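# Lay the bench rod across the salt-spray chamber

## Task

Take the white rod lying on the bench and place it across the salt-spray cabinet's chamber at right angles, next to the two rods already there, with each of its two ends seated in a notch of the rails. The fog collector must still be upright afterwards, and the gripper must have released the rod at the end.

## Robot and tools

Robot: two arms, left_arm and right_arm, each with a two-finger gripper. Scene frame: origin on the table top midway between the arms, +x pointing out over the table, +z up, left_arm on the +y side. Bases: left_arm at (-0.002, +0.293, 0) m, quat_wxyz (+0.999, 0, 0, +0.036); right_arm at (+0.037, -0.329, 0) m, quat_wxyz (+1.000, 0, 0, +0.006). The names left and right do not refer to sides of a camera picture.

Gripper axes: the fingers point along the gripper's +z and close along its y. end_effector_position is the point between the finger pads, roughly 1 cm short of the fingertips. Joint ranges (rad), base to hand: waist -2.618 to 3.054, shoulder 0.000 to 3.142, elbow 0.000 to 3.142, wrist pitch -1.571 to 1.571, wrist yaw -1.571 to 1.571, wrist roll -2.094 to 2.094. Elbows stop slightly before straight.

The row format, shared by execute_actions and move: 14 numbers, each in [-1, 1], always for both arms: left_arm dx, dy, dz, rx, ry, rz, opening, then right_arm's seven in the same order. dx to rz are an offset (not a pose) from the gripper's measured pose, expressed in that gripper's own axes; 1.0 equals 0.6 m of travel or 180 degrees of turn, and rx, ry, rz form a single rotation vector. Opening is absolute, not an offset: +1 is fully open (0.094 m), -1 closed. Optionally 12 more numbers in [0, 1] follow: stiffness scales for the joints, left_arm's 6 then right_arm's 6, in Joint positions order; they persist until changed.

execute_actions(actions): a list of actions; each action is a list of up to 15 rows, one row per control step of 1/30 s; if fewer rows are given the last one repeats to fill 15 steps. All rows of an action are offsets from the pose at that action's start (the first action of a call starts from the last pose reported), not from the previous row. An empty list just returns state and images. Each step, the command is clipped to within 70 mm and 16 degrees of the measured pose, so large offsets need several actions; position wins over orientation when both cannot be met.

move(target, speed, blocking): target is one row as above, offsets from the pose in the latest result that showed one. The gripper travels in a straight line; both arms finish together in 0.5 to 10 s, stopping short if 10 s is not enough. speed is m/s, 0.002 to 0.5, default 0.25; rotation limit is twice that in rad/s. Openings are sent at the start. Paths ignore obstacles and the other arm, and grippers can lag, wander or overshoot speed, especially near full reach. Faster moves and targets set deeper past a contact press harder. blocking=false returns after 0.5 s; until a result shows the move ended, call wait or stop before any new actions or moves.

wait(seconds): 0 to 10; arms hold their last command; returns early if a running move ends. stop(): brakes a running move (needs braking distance; fingers keep moving). zoom_image(camera, region): camera is cam_head_left, cam_head_right, cam_left_wrist or cam_right_wrist (all 504x504); region [x0, y0, x1, y1] in pixels from the top-left, at most 504 by 504. read_manual(section): only "licences". finished_scene(scene): ends the current scene, given its number; cannot be undone, so only call it once the rod is placed and released.

Results: the state line gives each gripper's end_effector_position (m) and end_effector_quat_wxyz in the scene frame; printed positions may be off, more at long reach. Hand target lines show where the controller is steering each gripper. A pose unreachable line means the clearance check altered or blocked that arm's command. Action calls list positions at some steps; HELD marks steps where part of an arm's row was held back. A move adds a move: line with its ending (done, off_target, moving, held, fault) and limits (paced: the sent pose was clipped; held: some steps were blocked, after which the arm may speed up), plus each gripper's distance from its target. grip_measured is the finger opening on the command scale; the last Joint positions value is the opening in metres; readings may be off by about 1 mm. Joint torques are total drive outputs with offsets and noise.

Holding: command an opening below grip_measured, about 0.03 lower for a firm grip, less for a gentle one; pad force tops out around 50 to 62 N. Arms tend to finish a centimetre or more low and keep sinking on zero offsets: in the first call of a reply send the correction back to the wanted pose, then zeros, aiming higher if it still sags. The same applies to an idle arm, and always send its proper opening.

Hazards: something may briefly pull on the held rod or shove loose objects. Never knock or place anything off the table, do not topple the fog collector, do not let the arms collide or push each other, and avoid drops, slips, slams and hard pushes. Watch for MOTOR HOT (75 °C) and OVER-TEMPERATURE FAULT lines: at 90 °C an arm halts for 10 s, and at 100 °C it goes limp and falls; avoid long heavy holds. Any FAULT line means that arm's motion was cut short.

Each tool is called after ">>>" in YAML: its name, and indented under it one key for each argument.

## Session

>>> execute_actions:
  actions: []

Scene clock: 0.00 s.
left_arm: end_effector_position=(+0.3787, +0.3687, +0.1443) grip_measured=+1.000 end_effector_quat_wxyz=(+0.231, -0.121, +0.945, -0.198) | right_arm: end_effector_position=(+0.4888, -0.5233, +0.1130) grip_measured=+1.000 end_effector_quat_wxyz=(+0.268, +0.202, +0.899, +0.282)
Joint positions: left_arm=[ 0.346  1.673  1.33  -0.862  0.509  0.069  0.094] | right_arm=[-0.669  2.148  1.765 -0.872 -0.747 -0.09   0.094]
Joint velocities: left_arm=[-0.012 -0.002 -0.002  0.022  0.037 -0.037  0.   ] | right_arm=[-0.002 -0.012 -0.012  0.022  0.007 -0.051  0.   ]
Joint torques (N m, as the arm reports them, + toward a larger angle): no reading
Motor temperatures (°C, as the motors report them): left_arm=[26 29 28 29 26 27] | right_arm=[27 27 29 28 26 29]
Hand target (left_arm): +0.380, +0.368, +0.148; +0.236, -0.117, +0.944, -0.201
Hand target (right_arm): +0.490, -0.523, +0.118; +0.273, +0.198, +0.898, +0.284
Joint stiffness scale: left_arm=[1. 1. 1. 1. 1. 1.] | right_arm=[1. 1. 1. 1. 1. 1.]

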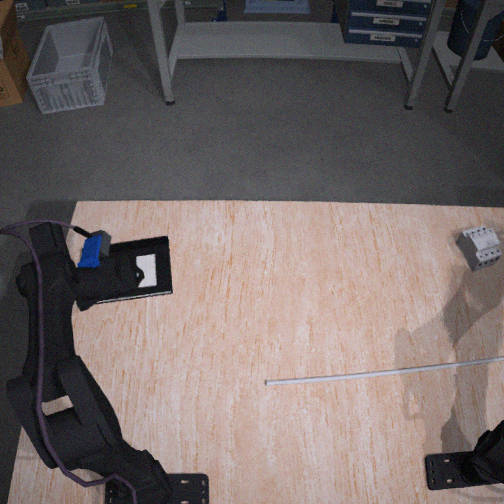

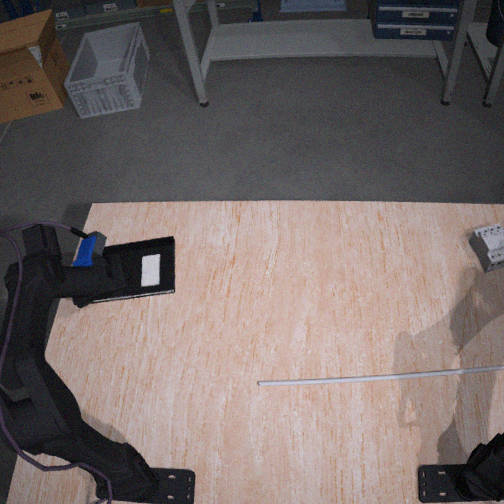

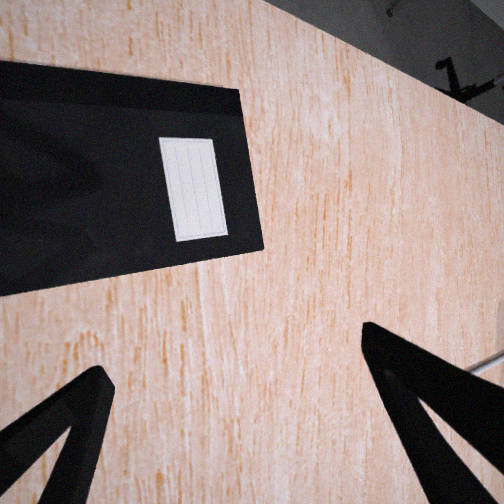

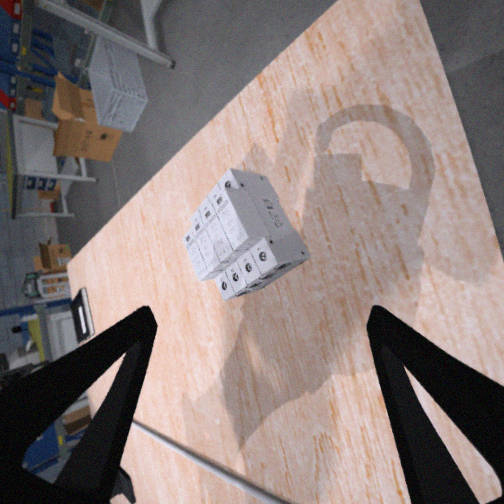

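>>> move:
  target: [-0.13,-0.143,-0.272,-0.195,-0.215,-0.408,1,-0.123,0.205,-0.233,0.184,-0.3075,0.349,1]
  speed: 0.4

Scene clock: 3.83 s.
left_arm: end_effector_position=(+0.3821, +0.3690, +0.3420) grip_measured=+1.000 end_effector_quat_wxyz=(-0.339, +0.734, -0.587, +0.024) | right_arm: end_effector_position=(+0.4896, -0.5232, +0.3164) grip_measured=+1.000 end_effector_quat_wxyz=(+0.398, +0.776, +0.490, +0.021)
Joint positions: left_arm=[-0.101  1.811  2.287 -1.546 -0.503 -1.69   0.094] | right_arm=[-0.243  2.     2.322 -1.217  0.505  1.604  0.094]
Joint velocities: left_arm=[ 0.012 -0.012 -0.017 -0.051 -0.081 -0.007  0.   ] | right_arm=[-0.002  0.017 -0.022  0.081  0.022 -0.051  0.   ]
Joint torques (N m, as the arm reports them, + toward a larger angle): left_arm=[-0.72 -8.16  6.04  0.79 -0.46 -0.01] | right_arm=[ 0.25 -8.88  7.44  1.18  0.36  0.01]
Motor temperatures (°C, as the motors report them): left_arm=[26 29 29 29 26 27] | right_arm=[27 29 30 29 26 29]
Hand target (left_arm): +0.381, +0.370, +0.342; -0.342, +0.733, -0.588, +0.011
Hand target (right_arm): +0.486, -0.524, +0.314; +0.393, +0.777, +0.492, +0.007
Off the commanded pose (left_arm): 0.004 m, 7 deg.
Off the commanded pose (right_arm): 0.003 m, 2 deg.
Joint stiffness scale: left_arm=[1. 1. 1. 1. 1. 1.] | right_arm=[1. 1. 1. 1. 1. 1.]
joint sent to its limit (left arm) — the command would take joint 4 (wrist pitch) past its lower limit, so that joint was sent only as far as its limit.
move: off_target (left_arm)

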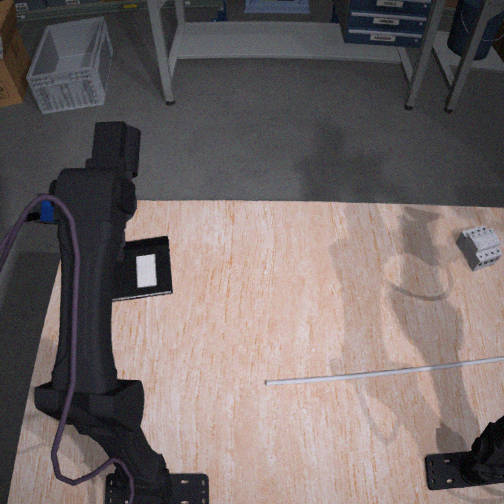

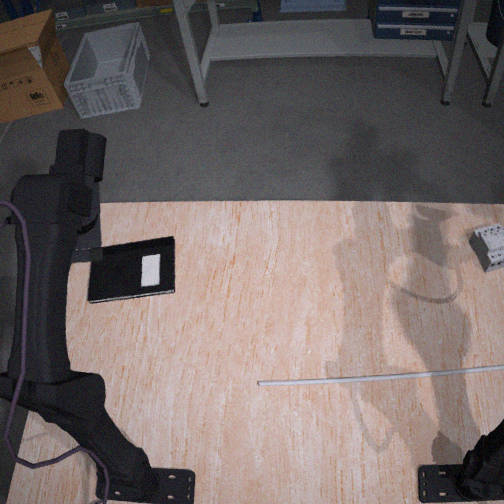

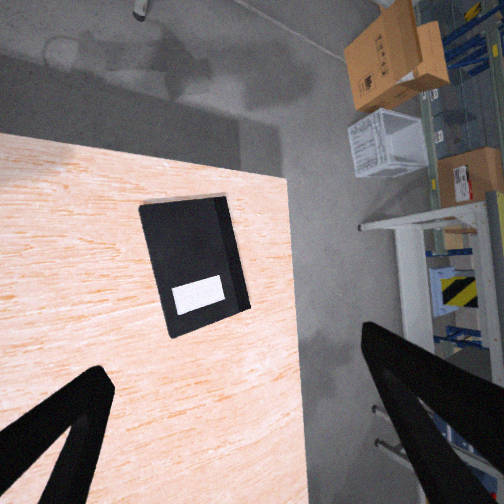

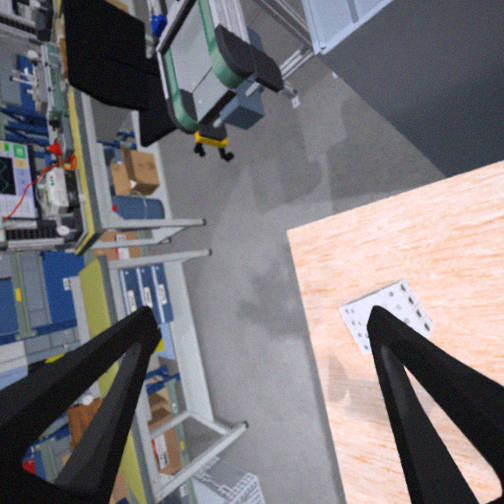

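>>> move:
  target: [0.11,0.305,0.047,0.362,-0.126,0.386,1,-0.443,-0.305,-0.258,0.128,-0.063,-0.196,1]
  speed: 0.4

Scene clock: 8.60 s.
left_arm: end_effector_position=(+0.2668, +0.3068, +0.1932) grip_measured=+1.000 end_effector_quat_wxyz=(+0.703, -0.001, +0.711, +0.006) | right_arm: end_effector_position=(+0.1538, -0.6075, +0.3949) grip_measured=+1.000 end_effector_quat_wxyz=(+0.272, +0.656, +0.654, -0.262)
Joint positions: left_arm=[0.048 0.312 0.058 0.243 0.111 0.009 0.094] | right_arm=[-0.947  1.456  2.108 -1.551  0.419  0.491  0.094]
Joint velocities: left_arm=[-0.007 -0.002 -0.012 -0.022 -0.037  0.007  0.   ] | right_arm=[-0.002  0.007 -0.002 -0.051 -0.066  0.022  0.   ]
Joint torques (N m, as the arm reports them, + toward a larger angle): left_arm=[ 0.93 -0.12  5.91  1.97  0.13  0.08] | right_arm=[-0.7  -4.38  3.42  1.36  0.16 -0.03]
Motor temperatures (°C, as the motors report them): left_arm=[26 30 29 30 26 27] | right_arm=[27 30 30 30 26 29]
Hand target (left_arm): +0.265, +0.307, +0.195; +0.710, +0.003, +0.704, +0.009
Hand target (right_arm): +0.148, -0.603, +0.394; +0.266, +0.656, +0.655, -0.263
Off the commanded pose (left_arm): 0.010 m, 1 deg.
Off the commanded pose (right_arm): 0.010 m, 1 deg.
Joint stiffness scale: left_arm=[1. 1. 1. 1. 1. 1.] | right_arm=[1. 1. 1. 1. 1. 1.]
move: done

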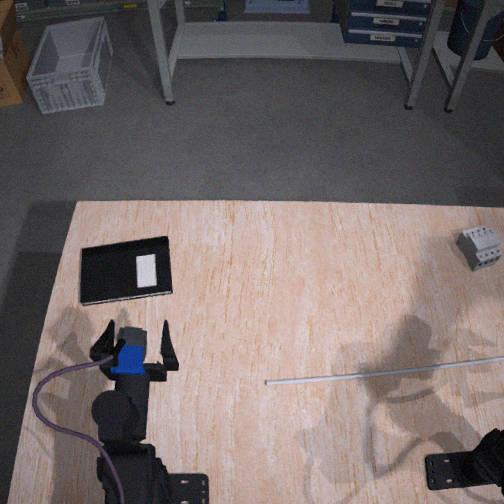

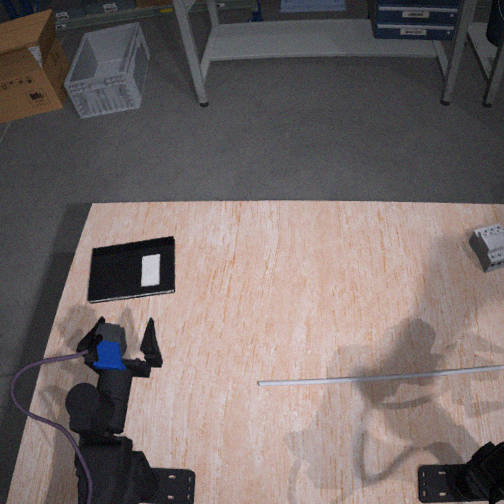

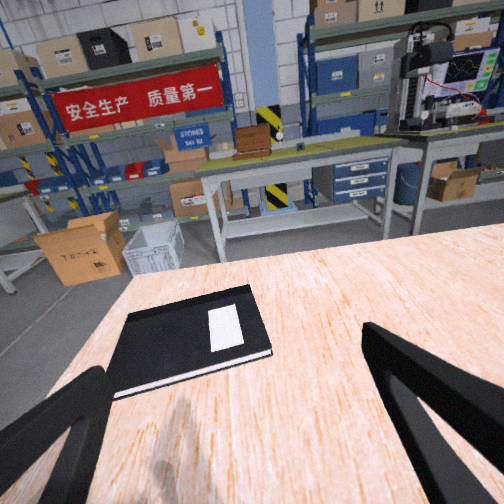

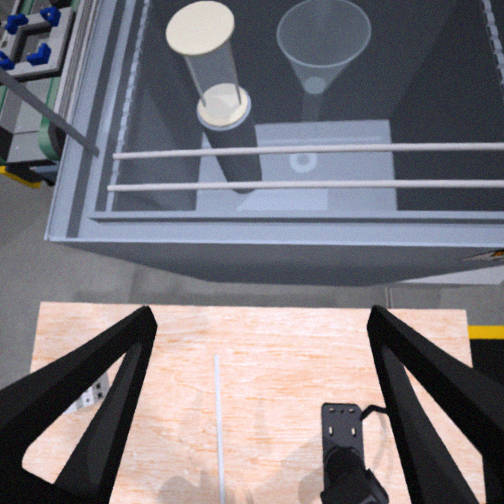

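>>> move:
  target: [0,0,0,0,0,0,1,-0.118,-0.25,0.118,0,0,0,1]
  speed: 0.3

Scene clock: 11.07 s.
left_arm: end_effector_position=(+0.2668, +0.3063, +0.1933) grip_measured=+1.000 end_effector_quat_wxyz=(+0.703, +0.000, +0.711, +0.005) | right_arm: end_effector_position=(+0.0029, -0.7112, +0.3834) grip_measured=+1.000 end_effector_quat_wxyz=(+0.271, +0.663, +0.651, -0.252)
Joint positions: left_arm=[0.049 0.312 0.058 0.243 0.114 0.009 0.094] | right_arm=[-1.731  1.646  2.214 -1.388 -0.119 -0.082  0.094]
Joint velocities: left_arm=[ 0.017 -0.007 -0.012  0.022  0.007 -0.007  0.   ] | right_arm=[-0.007 -0.012  0.002 -0.007  0.007  0.037  0.   ]
Joint torques (N m, as the arm reports them, + toward a larger angle): left_arm=[-0.07  1.92  6.78  1.85  0.01  0.  ] | right_arm=[-0.59 -5.54  6.56  1.48 -0.17 -0.03]
Motor temperatures (°C, as the motors report them): left_arm=[26 30 30 31 26 27] | right_arm=[27 30 30 30 26 29]
Hand target (left_arm): +0.267, +0.307, +0.193; +0.703, -0.001, +0.711, +0.006
Hand target (right_arm): +0.003, -0.709, +0.388; +0.274, +0.660, +0.652, -0.253
Off the commanded pose (left_arm): 0.000 m, 0 deg.
Off the commanded pose (right_arm): 0.009 m, 1 deg.
Joint stiffness scale: left_arm=[1. 1. 1. 1. 1. 1.] | right_arm=[1. 1. 1. 1. 1. 1.]
move: done

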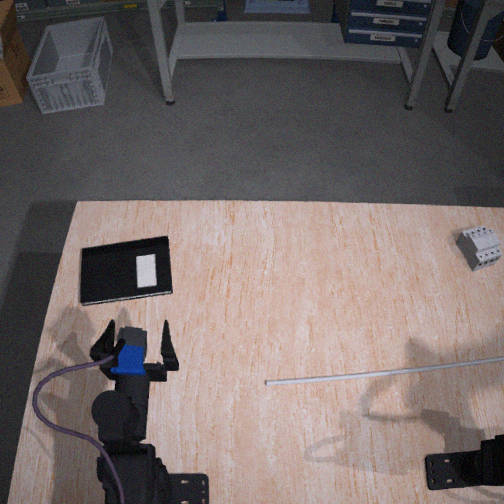

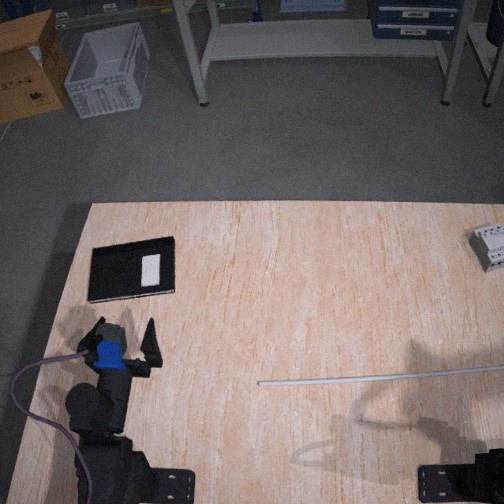

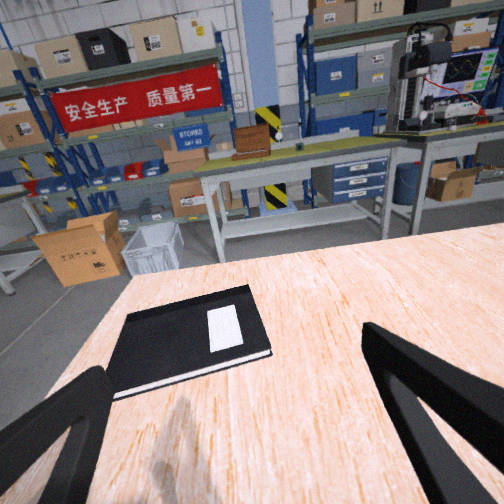

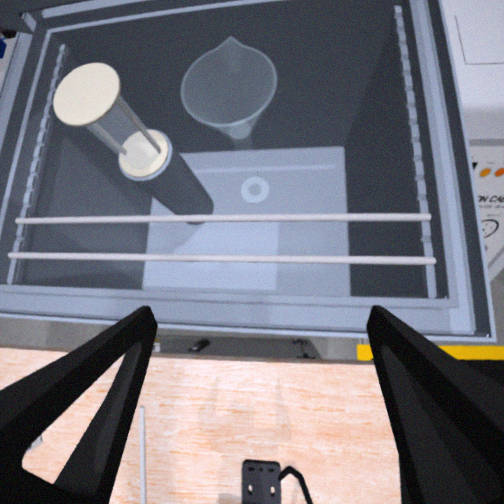

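>>> zoom_image:
  camera: "cam_right_wrist"
  region: [330, 100, 504, 310]

>>> zoom_image:
  camera: "cam_right_wrist"
  region: [0, 100, 170, 310]

Region (330, 100, 504, 310) of cam_right_wrist's 504x504 image, scaled by 2.400, with more detail than that image has; it fills the left 418 columns of this view, and the rest is white.

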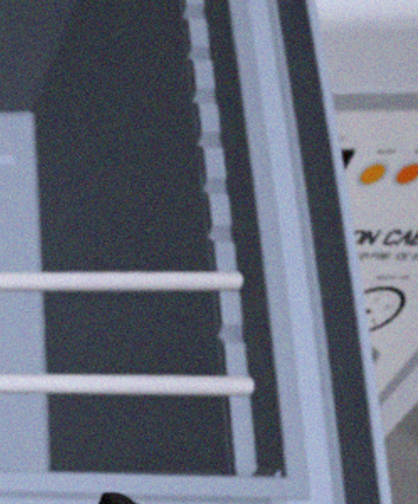

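Region (0, 100, 170, 310) of cam_right_wrist's 504x504 image, scaled by 2.400, with more detail than that image has; it fills the left 408 columns of this view, and the rest is white.

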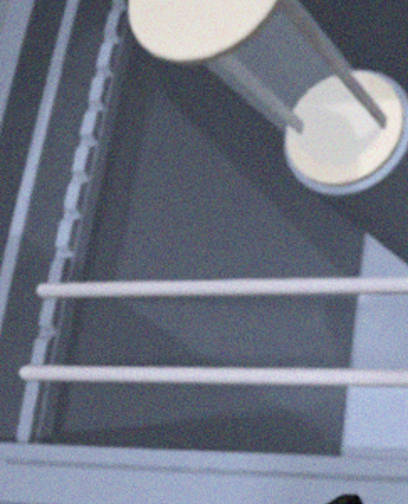

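>>> move:
  target: [0,0,0,0,0,0,1,0.222,0.493,-0.16,-0.172,0.008,-0.182,1]
  speed: 0.4

>>> move:
  target: [0,0,0,0,0,0,1,0.337,0.445,-0.30,-0.172,0.008,-0.182,1]
  speed: 0.4

Scene clock: 17.80 s.
left_arm: end_effector_position=(+0.2668, +0.3063, +0.1933) grip_measured=+1.000 end_effector_quat_wxyz=(+0.703, +0.000, +0.711, +0.005) | right_arm: end_effector_position=(+0.2995, -0.5469, +0.3580) grip_measured=+1.000 end_effector_quat_wxyz=(+0.325, +0.357, +0.866, -0.133)
Joint positions: left_arm=[0.049 0.312 0.058 0.243 0.114 0.009 0.094] | right_arm=[-0.664  1.447  1.92  -1.33   0.084  0.1    0.094]
Joint velocities: left_arm=[-0.002  0.002 -0.007 -0.051 -0.007 -0.037  0.   ] | right_arm=[-0.007  0.022 -0.007  0.007  0.051 -0.022  0.   ]
Joint torques (N m, as the arm reports them, + toward a larger angle): left_arm=[-0.05  1.91  6.79  1.86  0.04  0.01] | right_arm=[ 0.48 -4.07  7.07  1.67  0.08  0.07]
Motor temperatures (°C, as the motors report them): left_arm=[26 29 31 33 26 27] | right_arm=[27 30 31 31 26 29]
Hand target (left_arm): +0.267, +0.306, +0.193; +0.703, +0.000, +0.711, +0.005
Hand target (right_arm): +0.301, -0.549, +0.368; +0.340, +0.358, +0.858, -0.140
Off the commanded pose (left_arm): 0.000 m, 0 deg.
Off the commanded pose (right_arm): 0.013 m, 3 deg.
Joint stiffness scale: left_arm=[1. 1. 1. 1. 1. 1.] | right_arm=[1. 1. 1. 1. 1. 1.]
move: off_target (right_arm)

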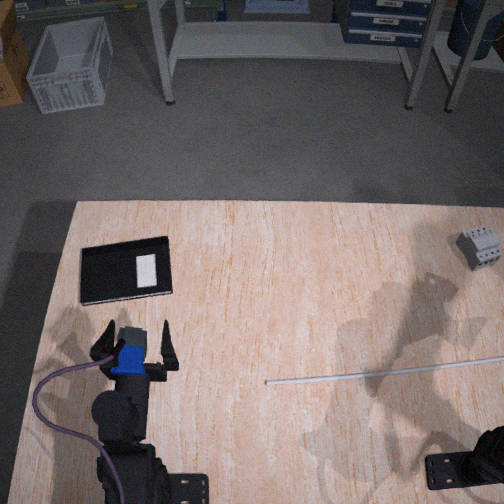

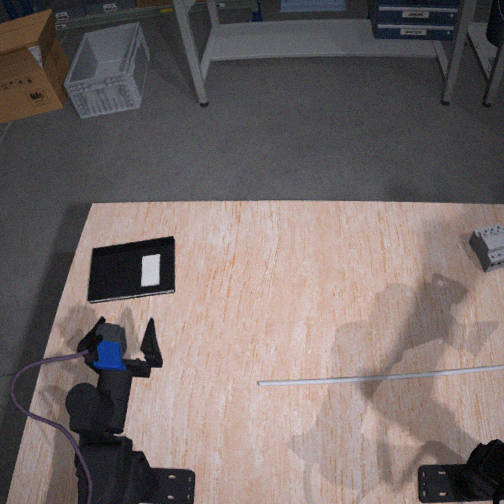

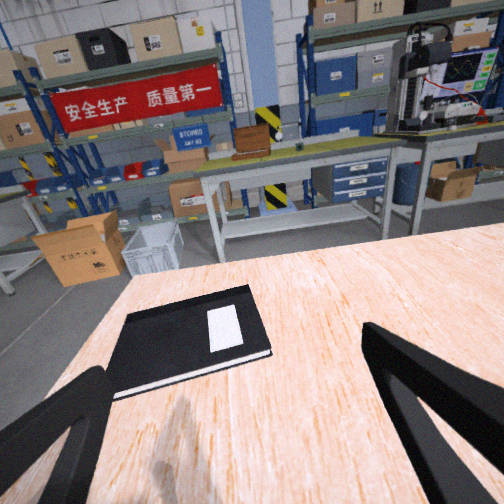

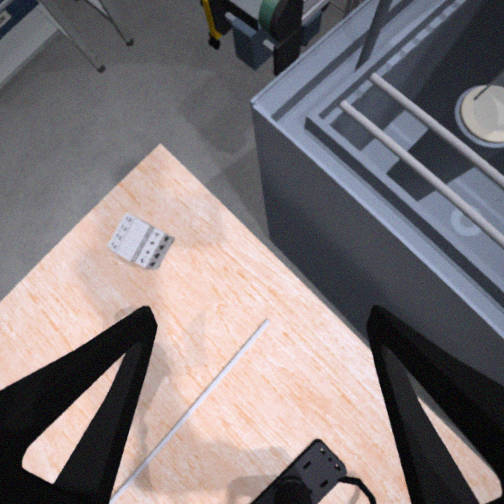

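Scene clock: 19.50 s.
left_arm: end_effector_position=(+0.2668, +0.3063, +0.1933) grip_measured=+1.000 end_effector_quat_wxyz=(+0.703, +0.000, +0.711, +0.005) | right_arm: end_effector_position=(+0.2982, -0.1588, +0.3542) grip_measured=+1.000 end_effector_quat_wxyz=(+0.350, -0.005, +0.937, +0.009)
Joint positions: left_arm=[0.049 0.312 0.058 0.243 0.114 0.009 0.094] | right_arm=[ 0.842  1.483  1.97  -1.526  0.501  0.705  0.094]
Joint velocities: left_arm=[ 0.007 -0.002  0.017  0.022 -0.066  0.022  0.   ] | right_arm=[ 0.007 -0.007  0.007 -0.037 -0.022  0.11   0.   ]
Joint torques (N m, as the arm reports them, + toward a larger angle): left_arm=[-0.04  1.92  6.78  1.85  0.04  0.  ] | right_arm=[ 0.47 -4.39  6.65  1.07  0.38  0.05]
Motor temperatures (°C, as the motors report them): left_arm=[26 29 31 33 26 27] | right_arm=[27 29 31 31 26 29]
Hand target (left_arm): +0.267, +0.306, +0.193; +0.703, +0.000, +0.711, +0.005
Hand target (right_arm): +0.295, -0.165, +0.359; +0.353, -0.002, +0.935, +0.003
Off the commanded pose (left_arm): 0.000 m, 0 deg.
Off the commanded pose (right_arm): 0.011 m, 2 deg.
Joint stiffness scale: left_arm=[1. 1. 1. 1. 1. 1.] | right_arm=[1. 1. 1. 1. 1. 1.]
move: off_target (right_arm)

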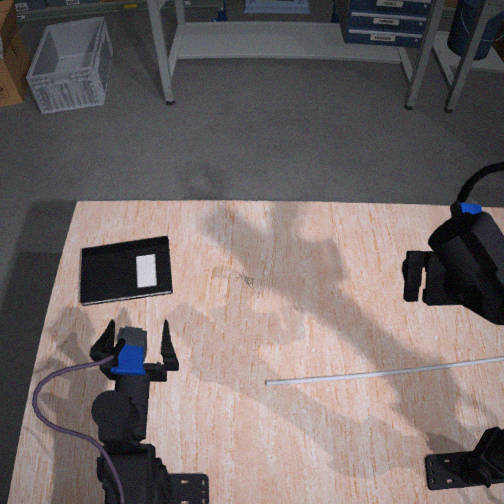

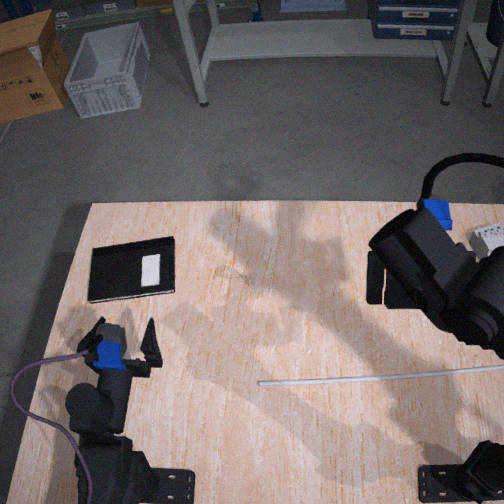

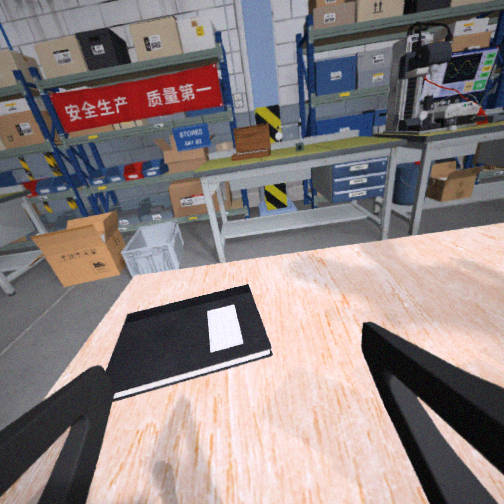

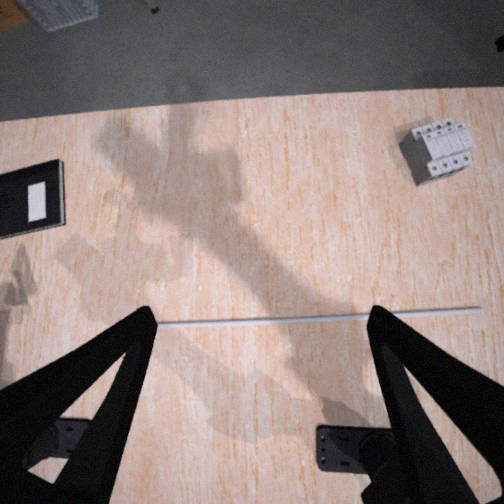

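>>> execute_actions:
  actions:
    - [[0,0,0,0,0,0,1,0,0,0,0,0,0,0]]

Scene clock: 20.20 s.
left_arm: end_effector_position=(+0.2668, +0.3063, +0.1933) grip_measured=+1.000 end_effector_quat_wxyz=(+0.703, +0.000, +0.711, +0.005) | right_arm: end_effector_position=(+0.2979, -0.1587, +0.3539) grip_measured=+0.003 end_effector_quat_wxyz=(+0.349, -0.005, +0.937, +0.009)
Joint positions: left_arm=[0.049 0.312 0.058 0.243 0.114 0.009 0.094] | right_arm=[ 0.842  1.483  1.97  -1.527  0.5    0.706  0.047]
Joint velocities: left_arm=[ 0.017 -0.007  0.007  0.007 -0.037 -0.007  0.   ] | right_arm=[ 0.012  0.002  0.002 -0.037 -0.066 -0.007  0.   ]
Joint torques (N m, as the arm reports them, + toward a larger angle): left_arm=[-0.05  1.91  6.79  1.85  0.04  0.  ] | right_arm=[-0.01 -4.    5.    1.29  0.23 -0.01]
Motor temperatures (°C, as the motors report them): left_arm=[26 29 31 33 26 27] | right_arm=[27 29 31 31 26 29]
Hand target (left_arm): +0.267, +0.306, +0.193; +0.703, +0.000, +0.711, +0.005
Hand target (right_arm): +0.298, -0.159, +0.354; +0.350, -0.005, +0.937, +0.009
Off the commanded pose (left_arm): 0.000 m, 0 deg.
Off the commanded pose (right_arm): 0.000 m, 0 deg.
Joint stiffness scale: left_arm=[1. 1. 1. 1. 1. 1.] | right_arm=[1. 1. 1. 1. 1. 1.]
Step readings (end_effector_position):
0: left_arm (+0.2668, +0.3063, +0.1933) | right_arm (+0.2981, -0.1591, +0.3541)
1: left_arm (+0.2668, +0.3063, +0.1933) | right_arm (+0.2981, -0.1590, +0.3541)
2: left_arm (+0.2668, +0.3063, +0.1933) | right_arm (+0.2980, -0.1590, +0.3540)
4: left_arm (+0.2668, +0.3063, +0.1933) | right_arm (+0.2980, -0.1588, +0.3540)
8: left_arm (+0.2668, +0.3063, +0.1933) | right_arm (+0.2979, -0.1588, +0.3539)
15: end_effector_position above

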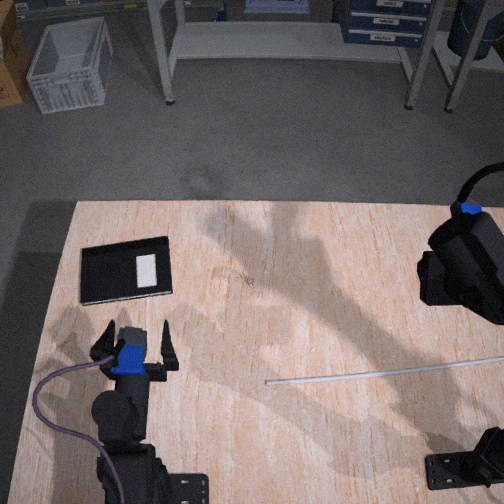

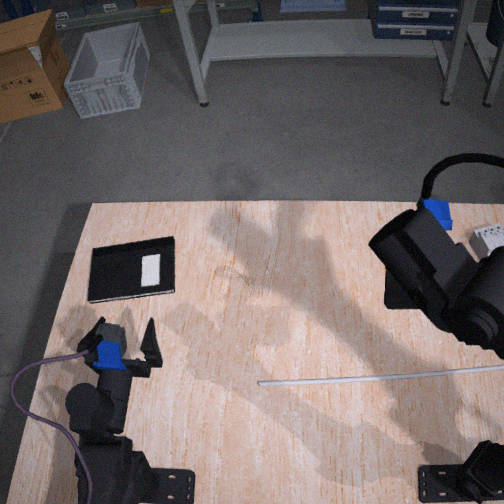

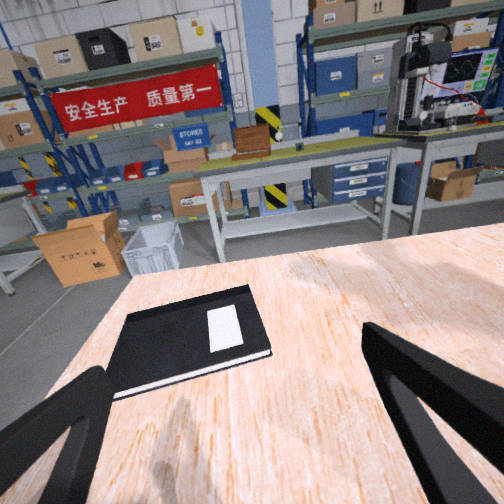

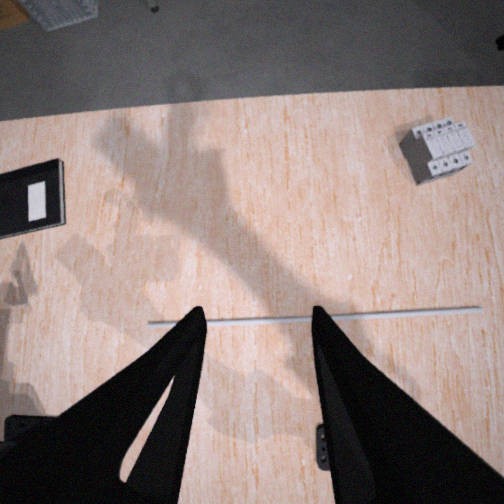

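>>> move:
  target: [0,0,0,0,0,0,1,0.343,-0.089,0.26,-0.187,0.174,-0.510,0.2]
  speed: 0.4

Scene clock: 25.77 s.
left_arm: end_effector_position=(+0.2668, +0.3063, +0.1933) grip_measured=+1.000 end_effector_quat_wxyz=(+0.703, +0.000, +0.711, +0.005) | right_arm: end_effector_position=(+0.2427, -0.2069, +0.1031) grip_measured=+0.197 end_effector_quat_wxyz=(+0.003, +0.747, -0.665, -0.007)
Joint positions: left_arm=[0.049 0.312 0.058 0.243 0.114 0.009 0.094] | right_arm=[ 0.513  1.462  1.105 -1.224 -0.011 -1.162  0.056]
Joint velocities: left_arm=[-0.017 -0.007 -0.007  0.066 -0.051  0.037  0.   ] | right_arm=[ 0.007  0.002 -0.002 -0.022 -0.007 -0.037 -0.001]
Joint torques (N m, as the arm reports them, + toward a larger angle): left_arm=[-0.06  1.91  6.78  1.86  0.04  0.01] | right_arm=[ 0.17 -4.41  5.2   0.6  -0.02 -0.02]
Motor temperatures (°C, as the motors report them): left_arm=[26 29 31 34 26 27] | right_arm=[27 29 31 31 26 29]
Hand target (left_arm): +0.267, +0.306, +0.193; +0.703, +0.000, +0.711, +0.005
Hand target (right_arm): +0.244, -0.206, +0.100; +0.001, +0.750, -0.661, -0.005
Off the commanded pose (left_arm): 0.000 m, 0 deg.
Off the commanded pose (right_arm): 0.004 m, 1 deg.
Joint stiffness scale: left_arm=[1. 1. 1. 1. 1. 1.] | right_arm=[1. 1. 1. 1. 1. 1.]
move: done

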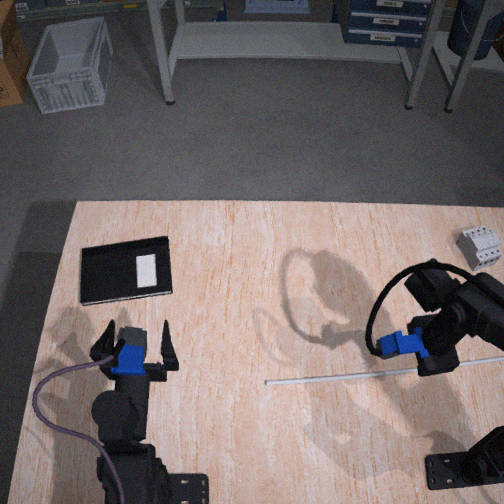

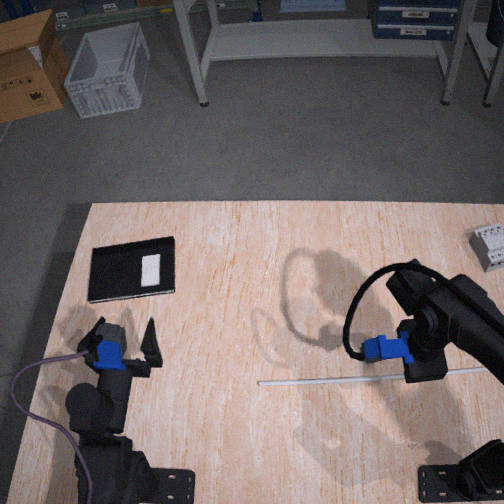

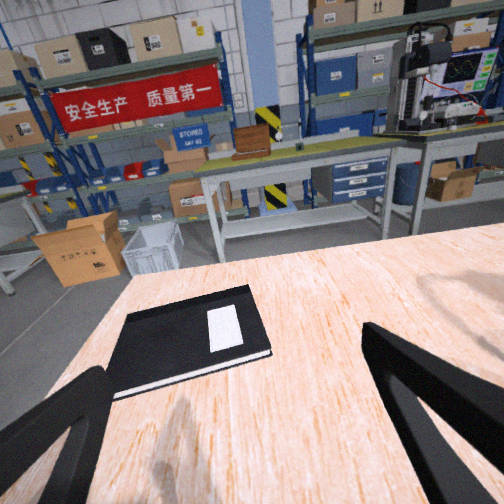

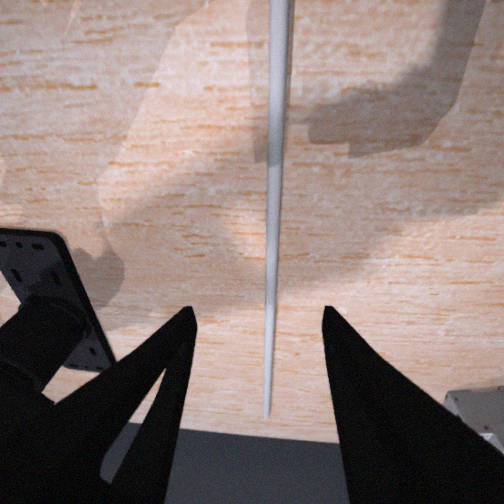

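>>> move:
  target: [0,0,0,0,0,0,1,0.005,-0.015,0.105,0,0,0,0.2]
  speed: 0.2

Scene clock: 27.03 s.
left_arm: end_effector_position=(+0.2668, +0.3063, +0.1933) grip_measured=+1.000 end_effector_quat_wxyz=(+0.703, +0.000, +0.711, +0.005) | right_arm: end_effector_position=(+0.2493, -0.2068, +0.0432) grip_measured=+0.197 end_effector_quat_wxyz=(+0.005, +0.748, -0.664, -0.008)
Joint positions: left_arm=[0.049 0.312 0.058 0.243 0.114 0.009 0.094] | right_arm=[ 0.5    1.546  0.937 -0.976 -0.011 -1.177  0.056]
Joint velocities: left_arm=[ 0.007  0.002 -0.002 -0.066 -0.022 -0.007  0.   ] | right_arm=[ 0.007 -0.017  0.007 -0.022 -0.081 -0.11  -0.001]
Joint torques (N m, as the arm reports them, + toward a larger angle): left_arm=[-0.05  1.92  6.78  1.86  0.04  0.01] | right_arm=[-0.7  -4.7   4.9   0.56 -0.04 -0.03]
Motor temperatures (°C, as the motors report them): left_arm=[26 29 31 34 26 27] | right_arm=[27 29 31 31 26 29]
Hand target (left_arm): +0.267, +0.306, +0.193; +0.703, +0.000, +0.711, +0.005
Hand target (right_arm): +0.251, -0.208, +0.040; +0.003, +0.747, -0.665, -0.007
Off the commanded pose (left_arm): 0.000 m, 0 deg.
Off the commanded pose (right_arm): 0.004 m, 0 deg.
Joint stiffness scale: left_arm=[1. 1. 1. 1. 1. 1.] | right_arm=[1. 1. 1. 1. 1. 1.]
move: done

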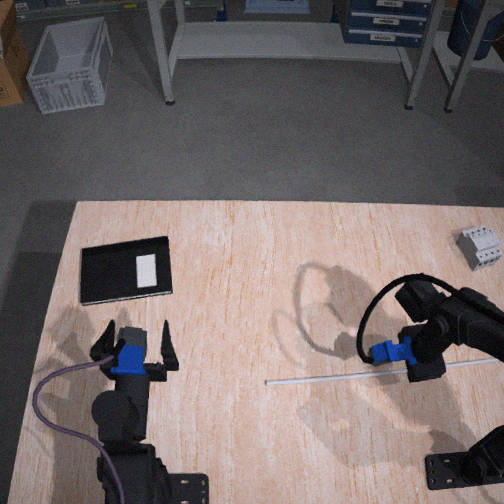

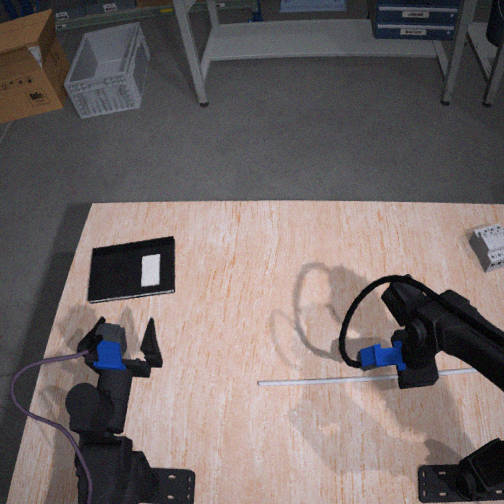

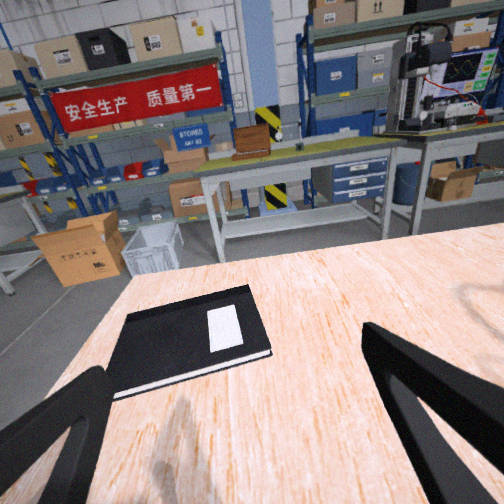

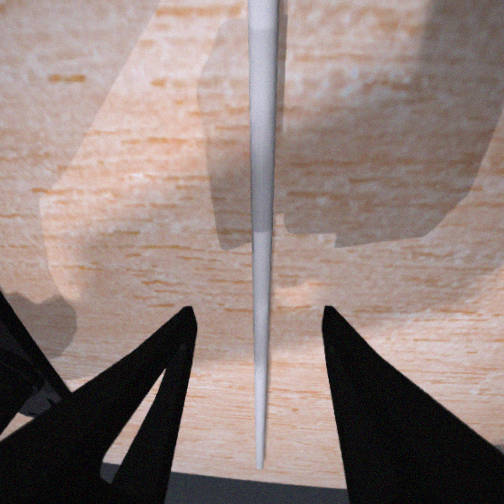

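>>> move:
  target: [0,0,0,0,0,0,1,0.005,0,0.053,0,0,0,0.2]
  speed: 0.08

Scene clock: 28.20 s.
left_arm: end_effector_position=(+0.2668, +0.3063, +0.1933) grip_measured=+1.000 end_effector_quat_wxyz=(+0.703, +0.000, +0.711, +0.005) | right_arm: end_effector_position=(+0.2478, -0.2076, +0.0154) grip_measured=+0.197 end_effector_quat_wxyz=(+0.005, +0.749, -0.663, -0.008)
Joint positions: left_arm=[0.049 0.312 0.058 0.243 0.114 0.009 0.094] | right_arm=[ 0.5    1.589  0.858 -0.856 -0.011 -1.18   0.056]
Joint velocities: left_arm=[-0.007 -0.027 -0.002 -0.11   0.022 -0.037  0.   ] | right_arm=[-0.007 -0.007 -0.002  0.081  0.007 -0.022 -0.   ]
Joint torques (N m, as the arm reports them, + toward a larger angle): left_arm=[-0.05  1.92  6.78  1.86  0.04  0.01] | right_arm=[-0.87 -4.64  4.5   0.55 -0.04 -0.04]
Motor temperatures (°C, as the motors report them): left_arm=[26 29 31 35 26 27] | right_arm=[27 29 31 31 26 29]
Hand target (left_arm): +0.267, +0.306, +0.193; +0.703, +0.000, +0.711, +0.005
Hand target (right_arm): +0.249, -0.209, +0.011; +0.005, +0.748, -0.664, -0.008
Off the commanded pose (left_arm): 0.000 m, 0 deg.
Off the commanded pose (right_arm): 0.005 m, 0 deg.
Joint stiffness scale: left_arm=[1. 1. 1. 1. 1. 1.] | right_arm=[1. 1. 1. 1. 1. 1.]
move: done

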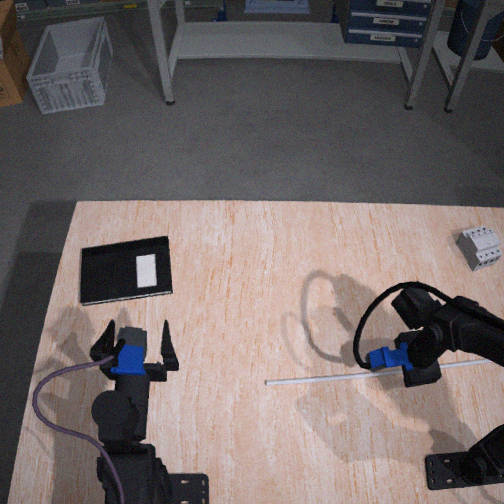

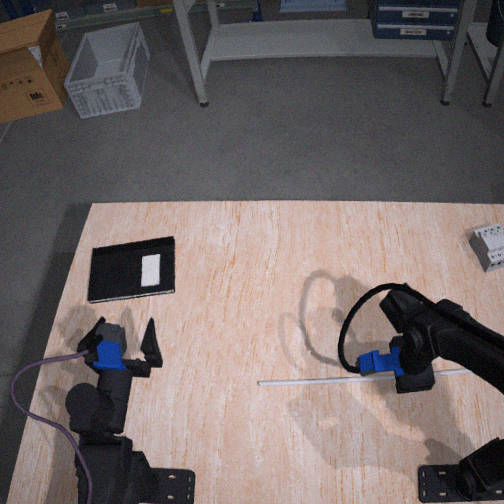

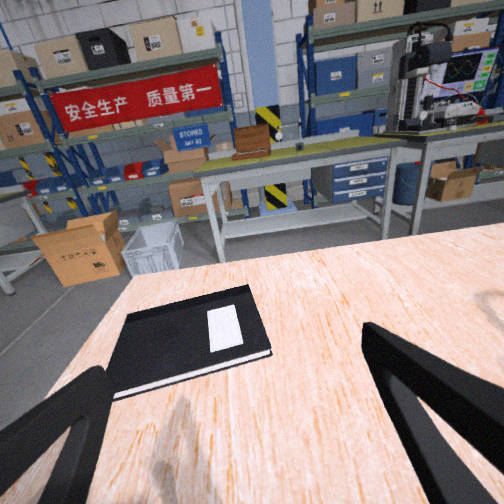

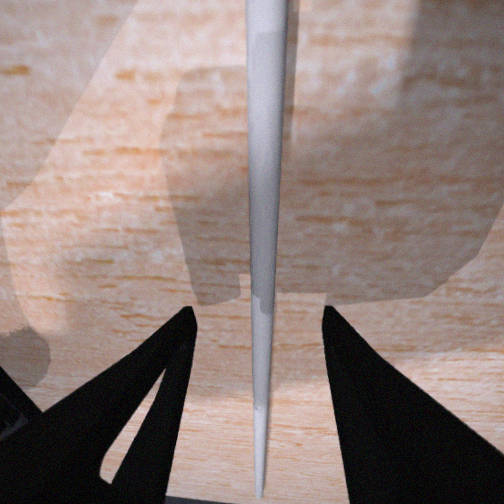

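>>> move:
  target: [0,0,0,0,0,0,1,0,-0.003,0.014,0,0,0,0.2]
  speed: 0.03

>>> execute_actions:
  actions:
    - [[0,0,0,0,0,0,1,0,0,0,0,0,0,-0.6]]
    - [[0,0,0,0,0,0,1,0,0,0,0,0,0,-0.84]]

Scene clock: 29.17 s.
left_arm: end_effector_position=(+0.2668, +0.3063, +0.1933) grip_measured=+1.000 end_effector_quat_wxyz=(+0.703, +0.000, +0.711, +0.005) | right_arm: end_effector_position=(+0.2508, -0.2059, +0.0125) grip_measured=+0.197 end_effector_quat_wxyz=(+0.002, +0.749, -0.663, -0.007)
Joint positions: left_arm=[0.049 0.312 0.058 0.243 0.114 0.009 0.094] | right_arm=[ 0.5    1.601  0.858 -0.836 -0.011 -1.18   0.056]
Joint velocities: left_arm=[-0.007 -0.002  0.002 -0.037  0.051 -0.022  0.   ] | right_arm=[-0.007 -0.002 -0.012 -0.037 -0.037  0.037 -0.001]
Joint torques (N m, as the arm reports them, + toward a larger angle): left_arm=[-0.05  1.91  6.79  1.85  0.04  0.  ] | right_arm=[-0.18 -4.59  4.08  0.56 -0.04  0.  ]
Motor temperatures (°C, as the motors report them): left_arm=[26 29 31 35 26 27] | right_arm=[27 29 31 31 26 29]
Hand target (left_arm): +0.267, +0.306, +0.193; +0.703, +0.000, +0.711, +0.005
Hand target (right_arm): +0.249, -0.207, +0.007; +0.005, +0.749, -0.663, -0.008
Off the commanded pose (left_arm): 0.000 m, 0 deg.
Off the commanded pose (right_arm): 0.006 m, 0 deg.
Joint stiffness scale: left_arm=[1. 1. 1. 1. 1. 1.] | right_arm=[1. 1. 1. 1. 1. 1.]
move: done

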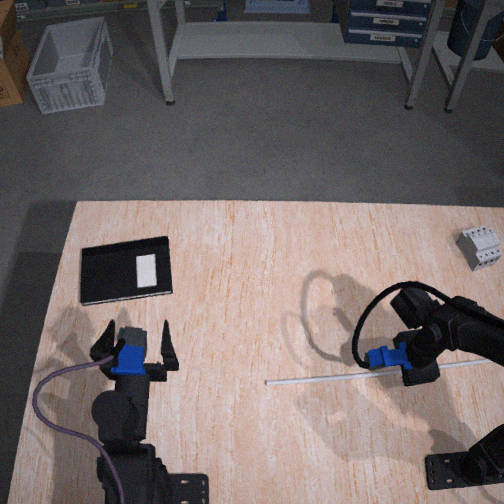

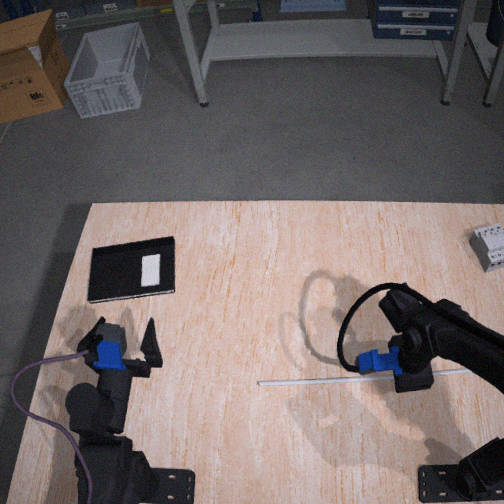

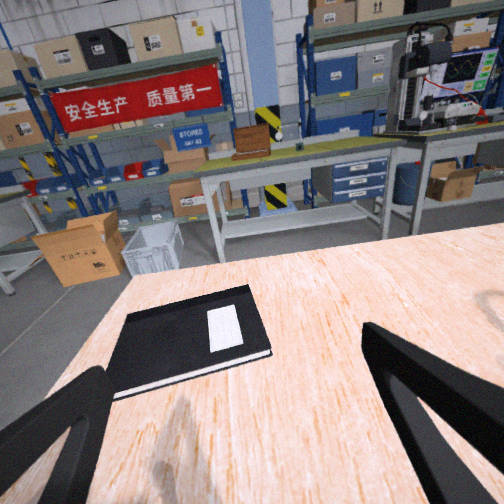

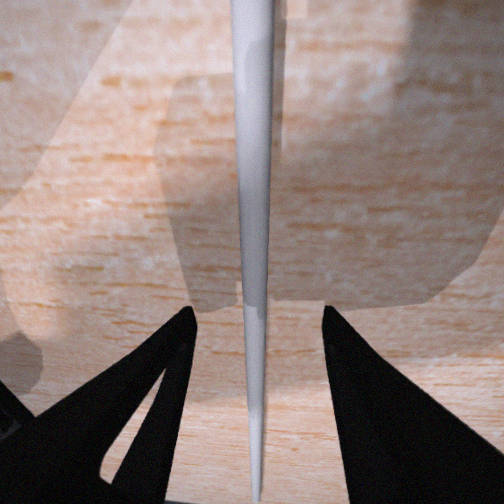

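Scene clock: 30.17 s.
left_arm: end_effector_position=(+0.2668, +0.3063, +0.1933) grip_measured=+1.000 end_effector_quat_wxyz=(+0.703, +0.000, +0.711, +0.005) | right_arm: end_effector_position=(+0.2508, -0.2060, +0.0125) grip_measured=-0.825 end_effector_quat_wxyz=(+0.002, +0.749, -0.663, -0.006)
Joint positions: left_arm=[0.049 0.312 0.058 0.243 0.114 0.009 0.094] | right_arm=[ 0.5    1.601  0.858 -0.836 -0.011 -1.18   0.008]
Joint velocities: left_arm=[-0.002 -0.017  0.017 -0.051 -0.007  0.007  0.   ] | right_arm=[-0.007  0.002  0.002 -0.022  0.007  0.037  0.   ]
Joint torques (N m, as the arm reports them, + toward a larger angle): left_arm=[-0.05  1.91  6.8   1.85  0.04  0.01] | right_arm=[-0.01 -5.44  5.21  0.45 -0.04  0.  ]
Motor temperatures (°C, as the motors report them): left_arm=[26 29 31 35 26 27] | right_arm=[27 29 31 31 26 29]
Hand target (left_arm): +0.267, +0.306, +0.193; +0.703, +0.000, +0.711, +0.005
Hand target (right_arm): +0.251, -0.206, +0.012; +0.002, +0.749, -0.663, -0.007
Off the commanded pose (left_arm): 0.000 m, 0 deg.
Off the commanded pose (right_arm): 0.000 m, 0 deg.
Joint stiffness scale: left_arm=[1. 1. 1. 1. 1. 1.] | right_arm=[1. 1. 1. 1. 1. 1.]
Step readings (end_effector_position; steps 1 to 15: 1st action; 16 to 30: 2nd action):
0: left_arm (+0.2668, +0.3063, +0.1933) | right_arm (+0.2508, -0.2059, +0.0125)
1: left_arm (+0.2668, +0.3063, +0.1933) | right_arm (+0.2509, -0.2059, +0.0125)
2: left_arm (+0.2668, +0.3063, +0.1933) | right_arm (+0.2509, -0.2059, +0.0125)
4: left_arm (+0.2668, +0.3063, +0.1933) | right_arm (+0.2509, -0.2059, +0.0125)
8: left_arm (+0.2668, +0.3063, +0.1933) | right_arm (+0.2509, -0.2059, +0.0125)
15: left_arm (+0.2668, +0.3063, +0.1933) | right_arm (+0.2509, -0.2059, +0.0125)
16: left_arm (+0.2668, +0.3063, +0.1933) | right_arm (+0.2509, -0.2059, +0.0125)
17: left_arm (+0.2668, +0.3063, +0.1933) | right_arm (+0.2508, -0.2060, +0.0125)
19: left_arm (+0.2668, +0.3063, +0.1933) | right_arm (+0.2508, -0.2060, +0.0125)
23: left_arm (+0.2668, +0.3063, +0.1933) | right_arm (+0.2508, -0.2060, +0.0125)
30: end_effector_position above

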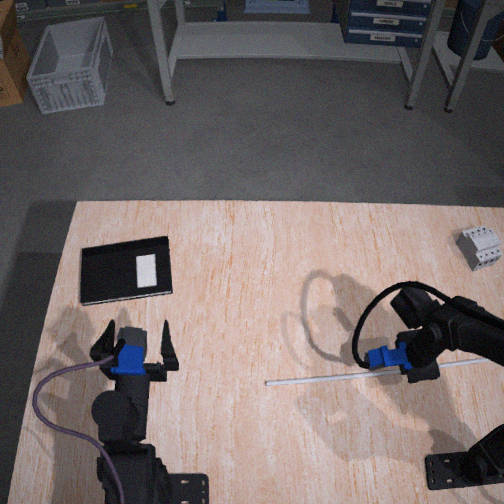

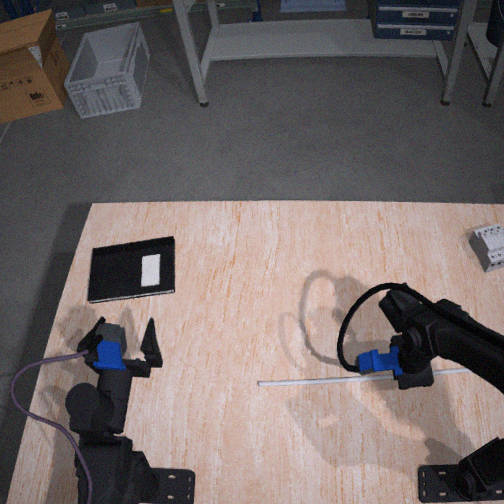

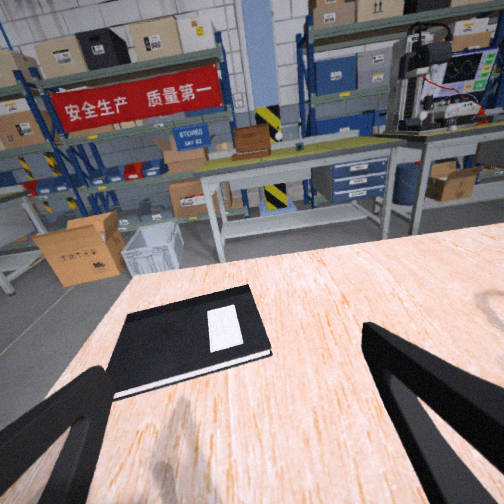

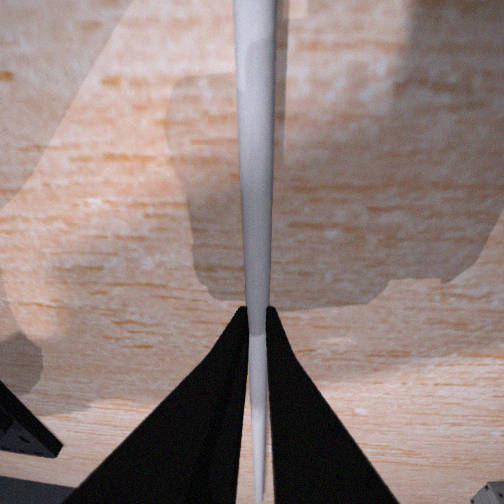

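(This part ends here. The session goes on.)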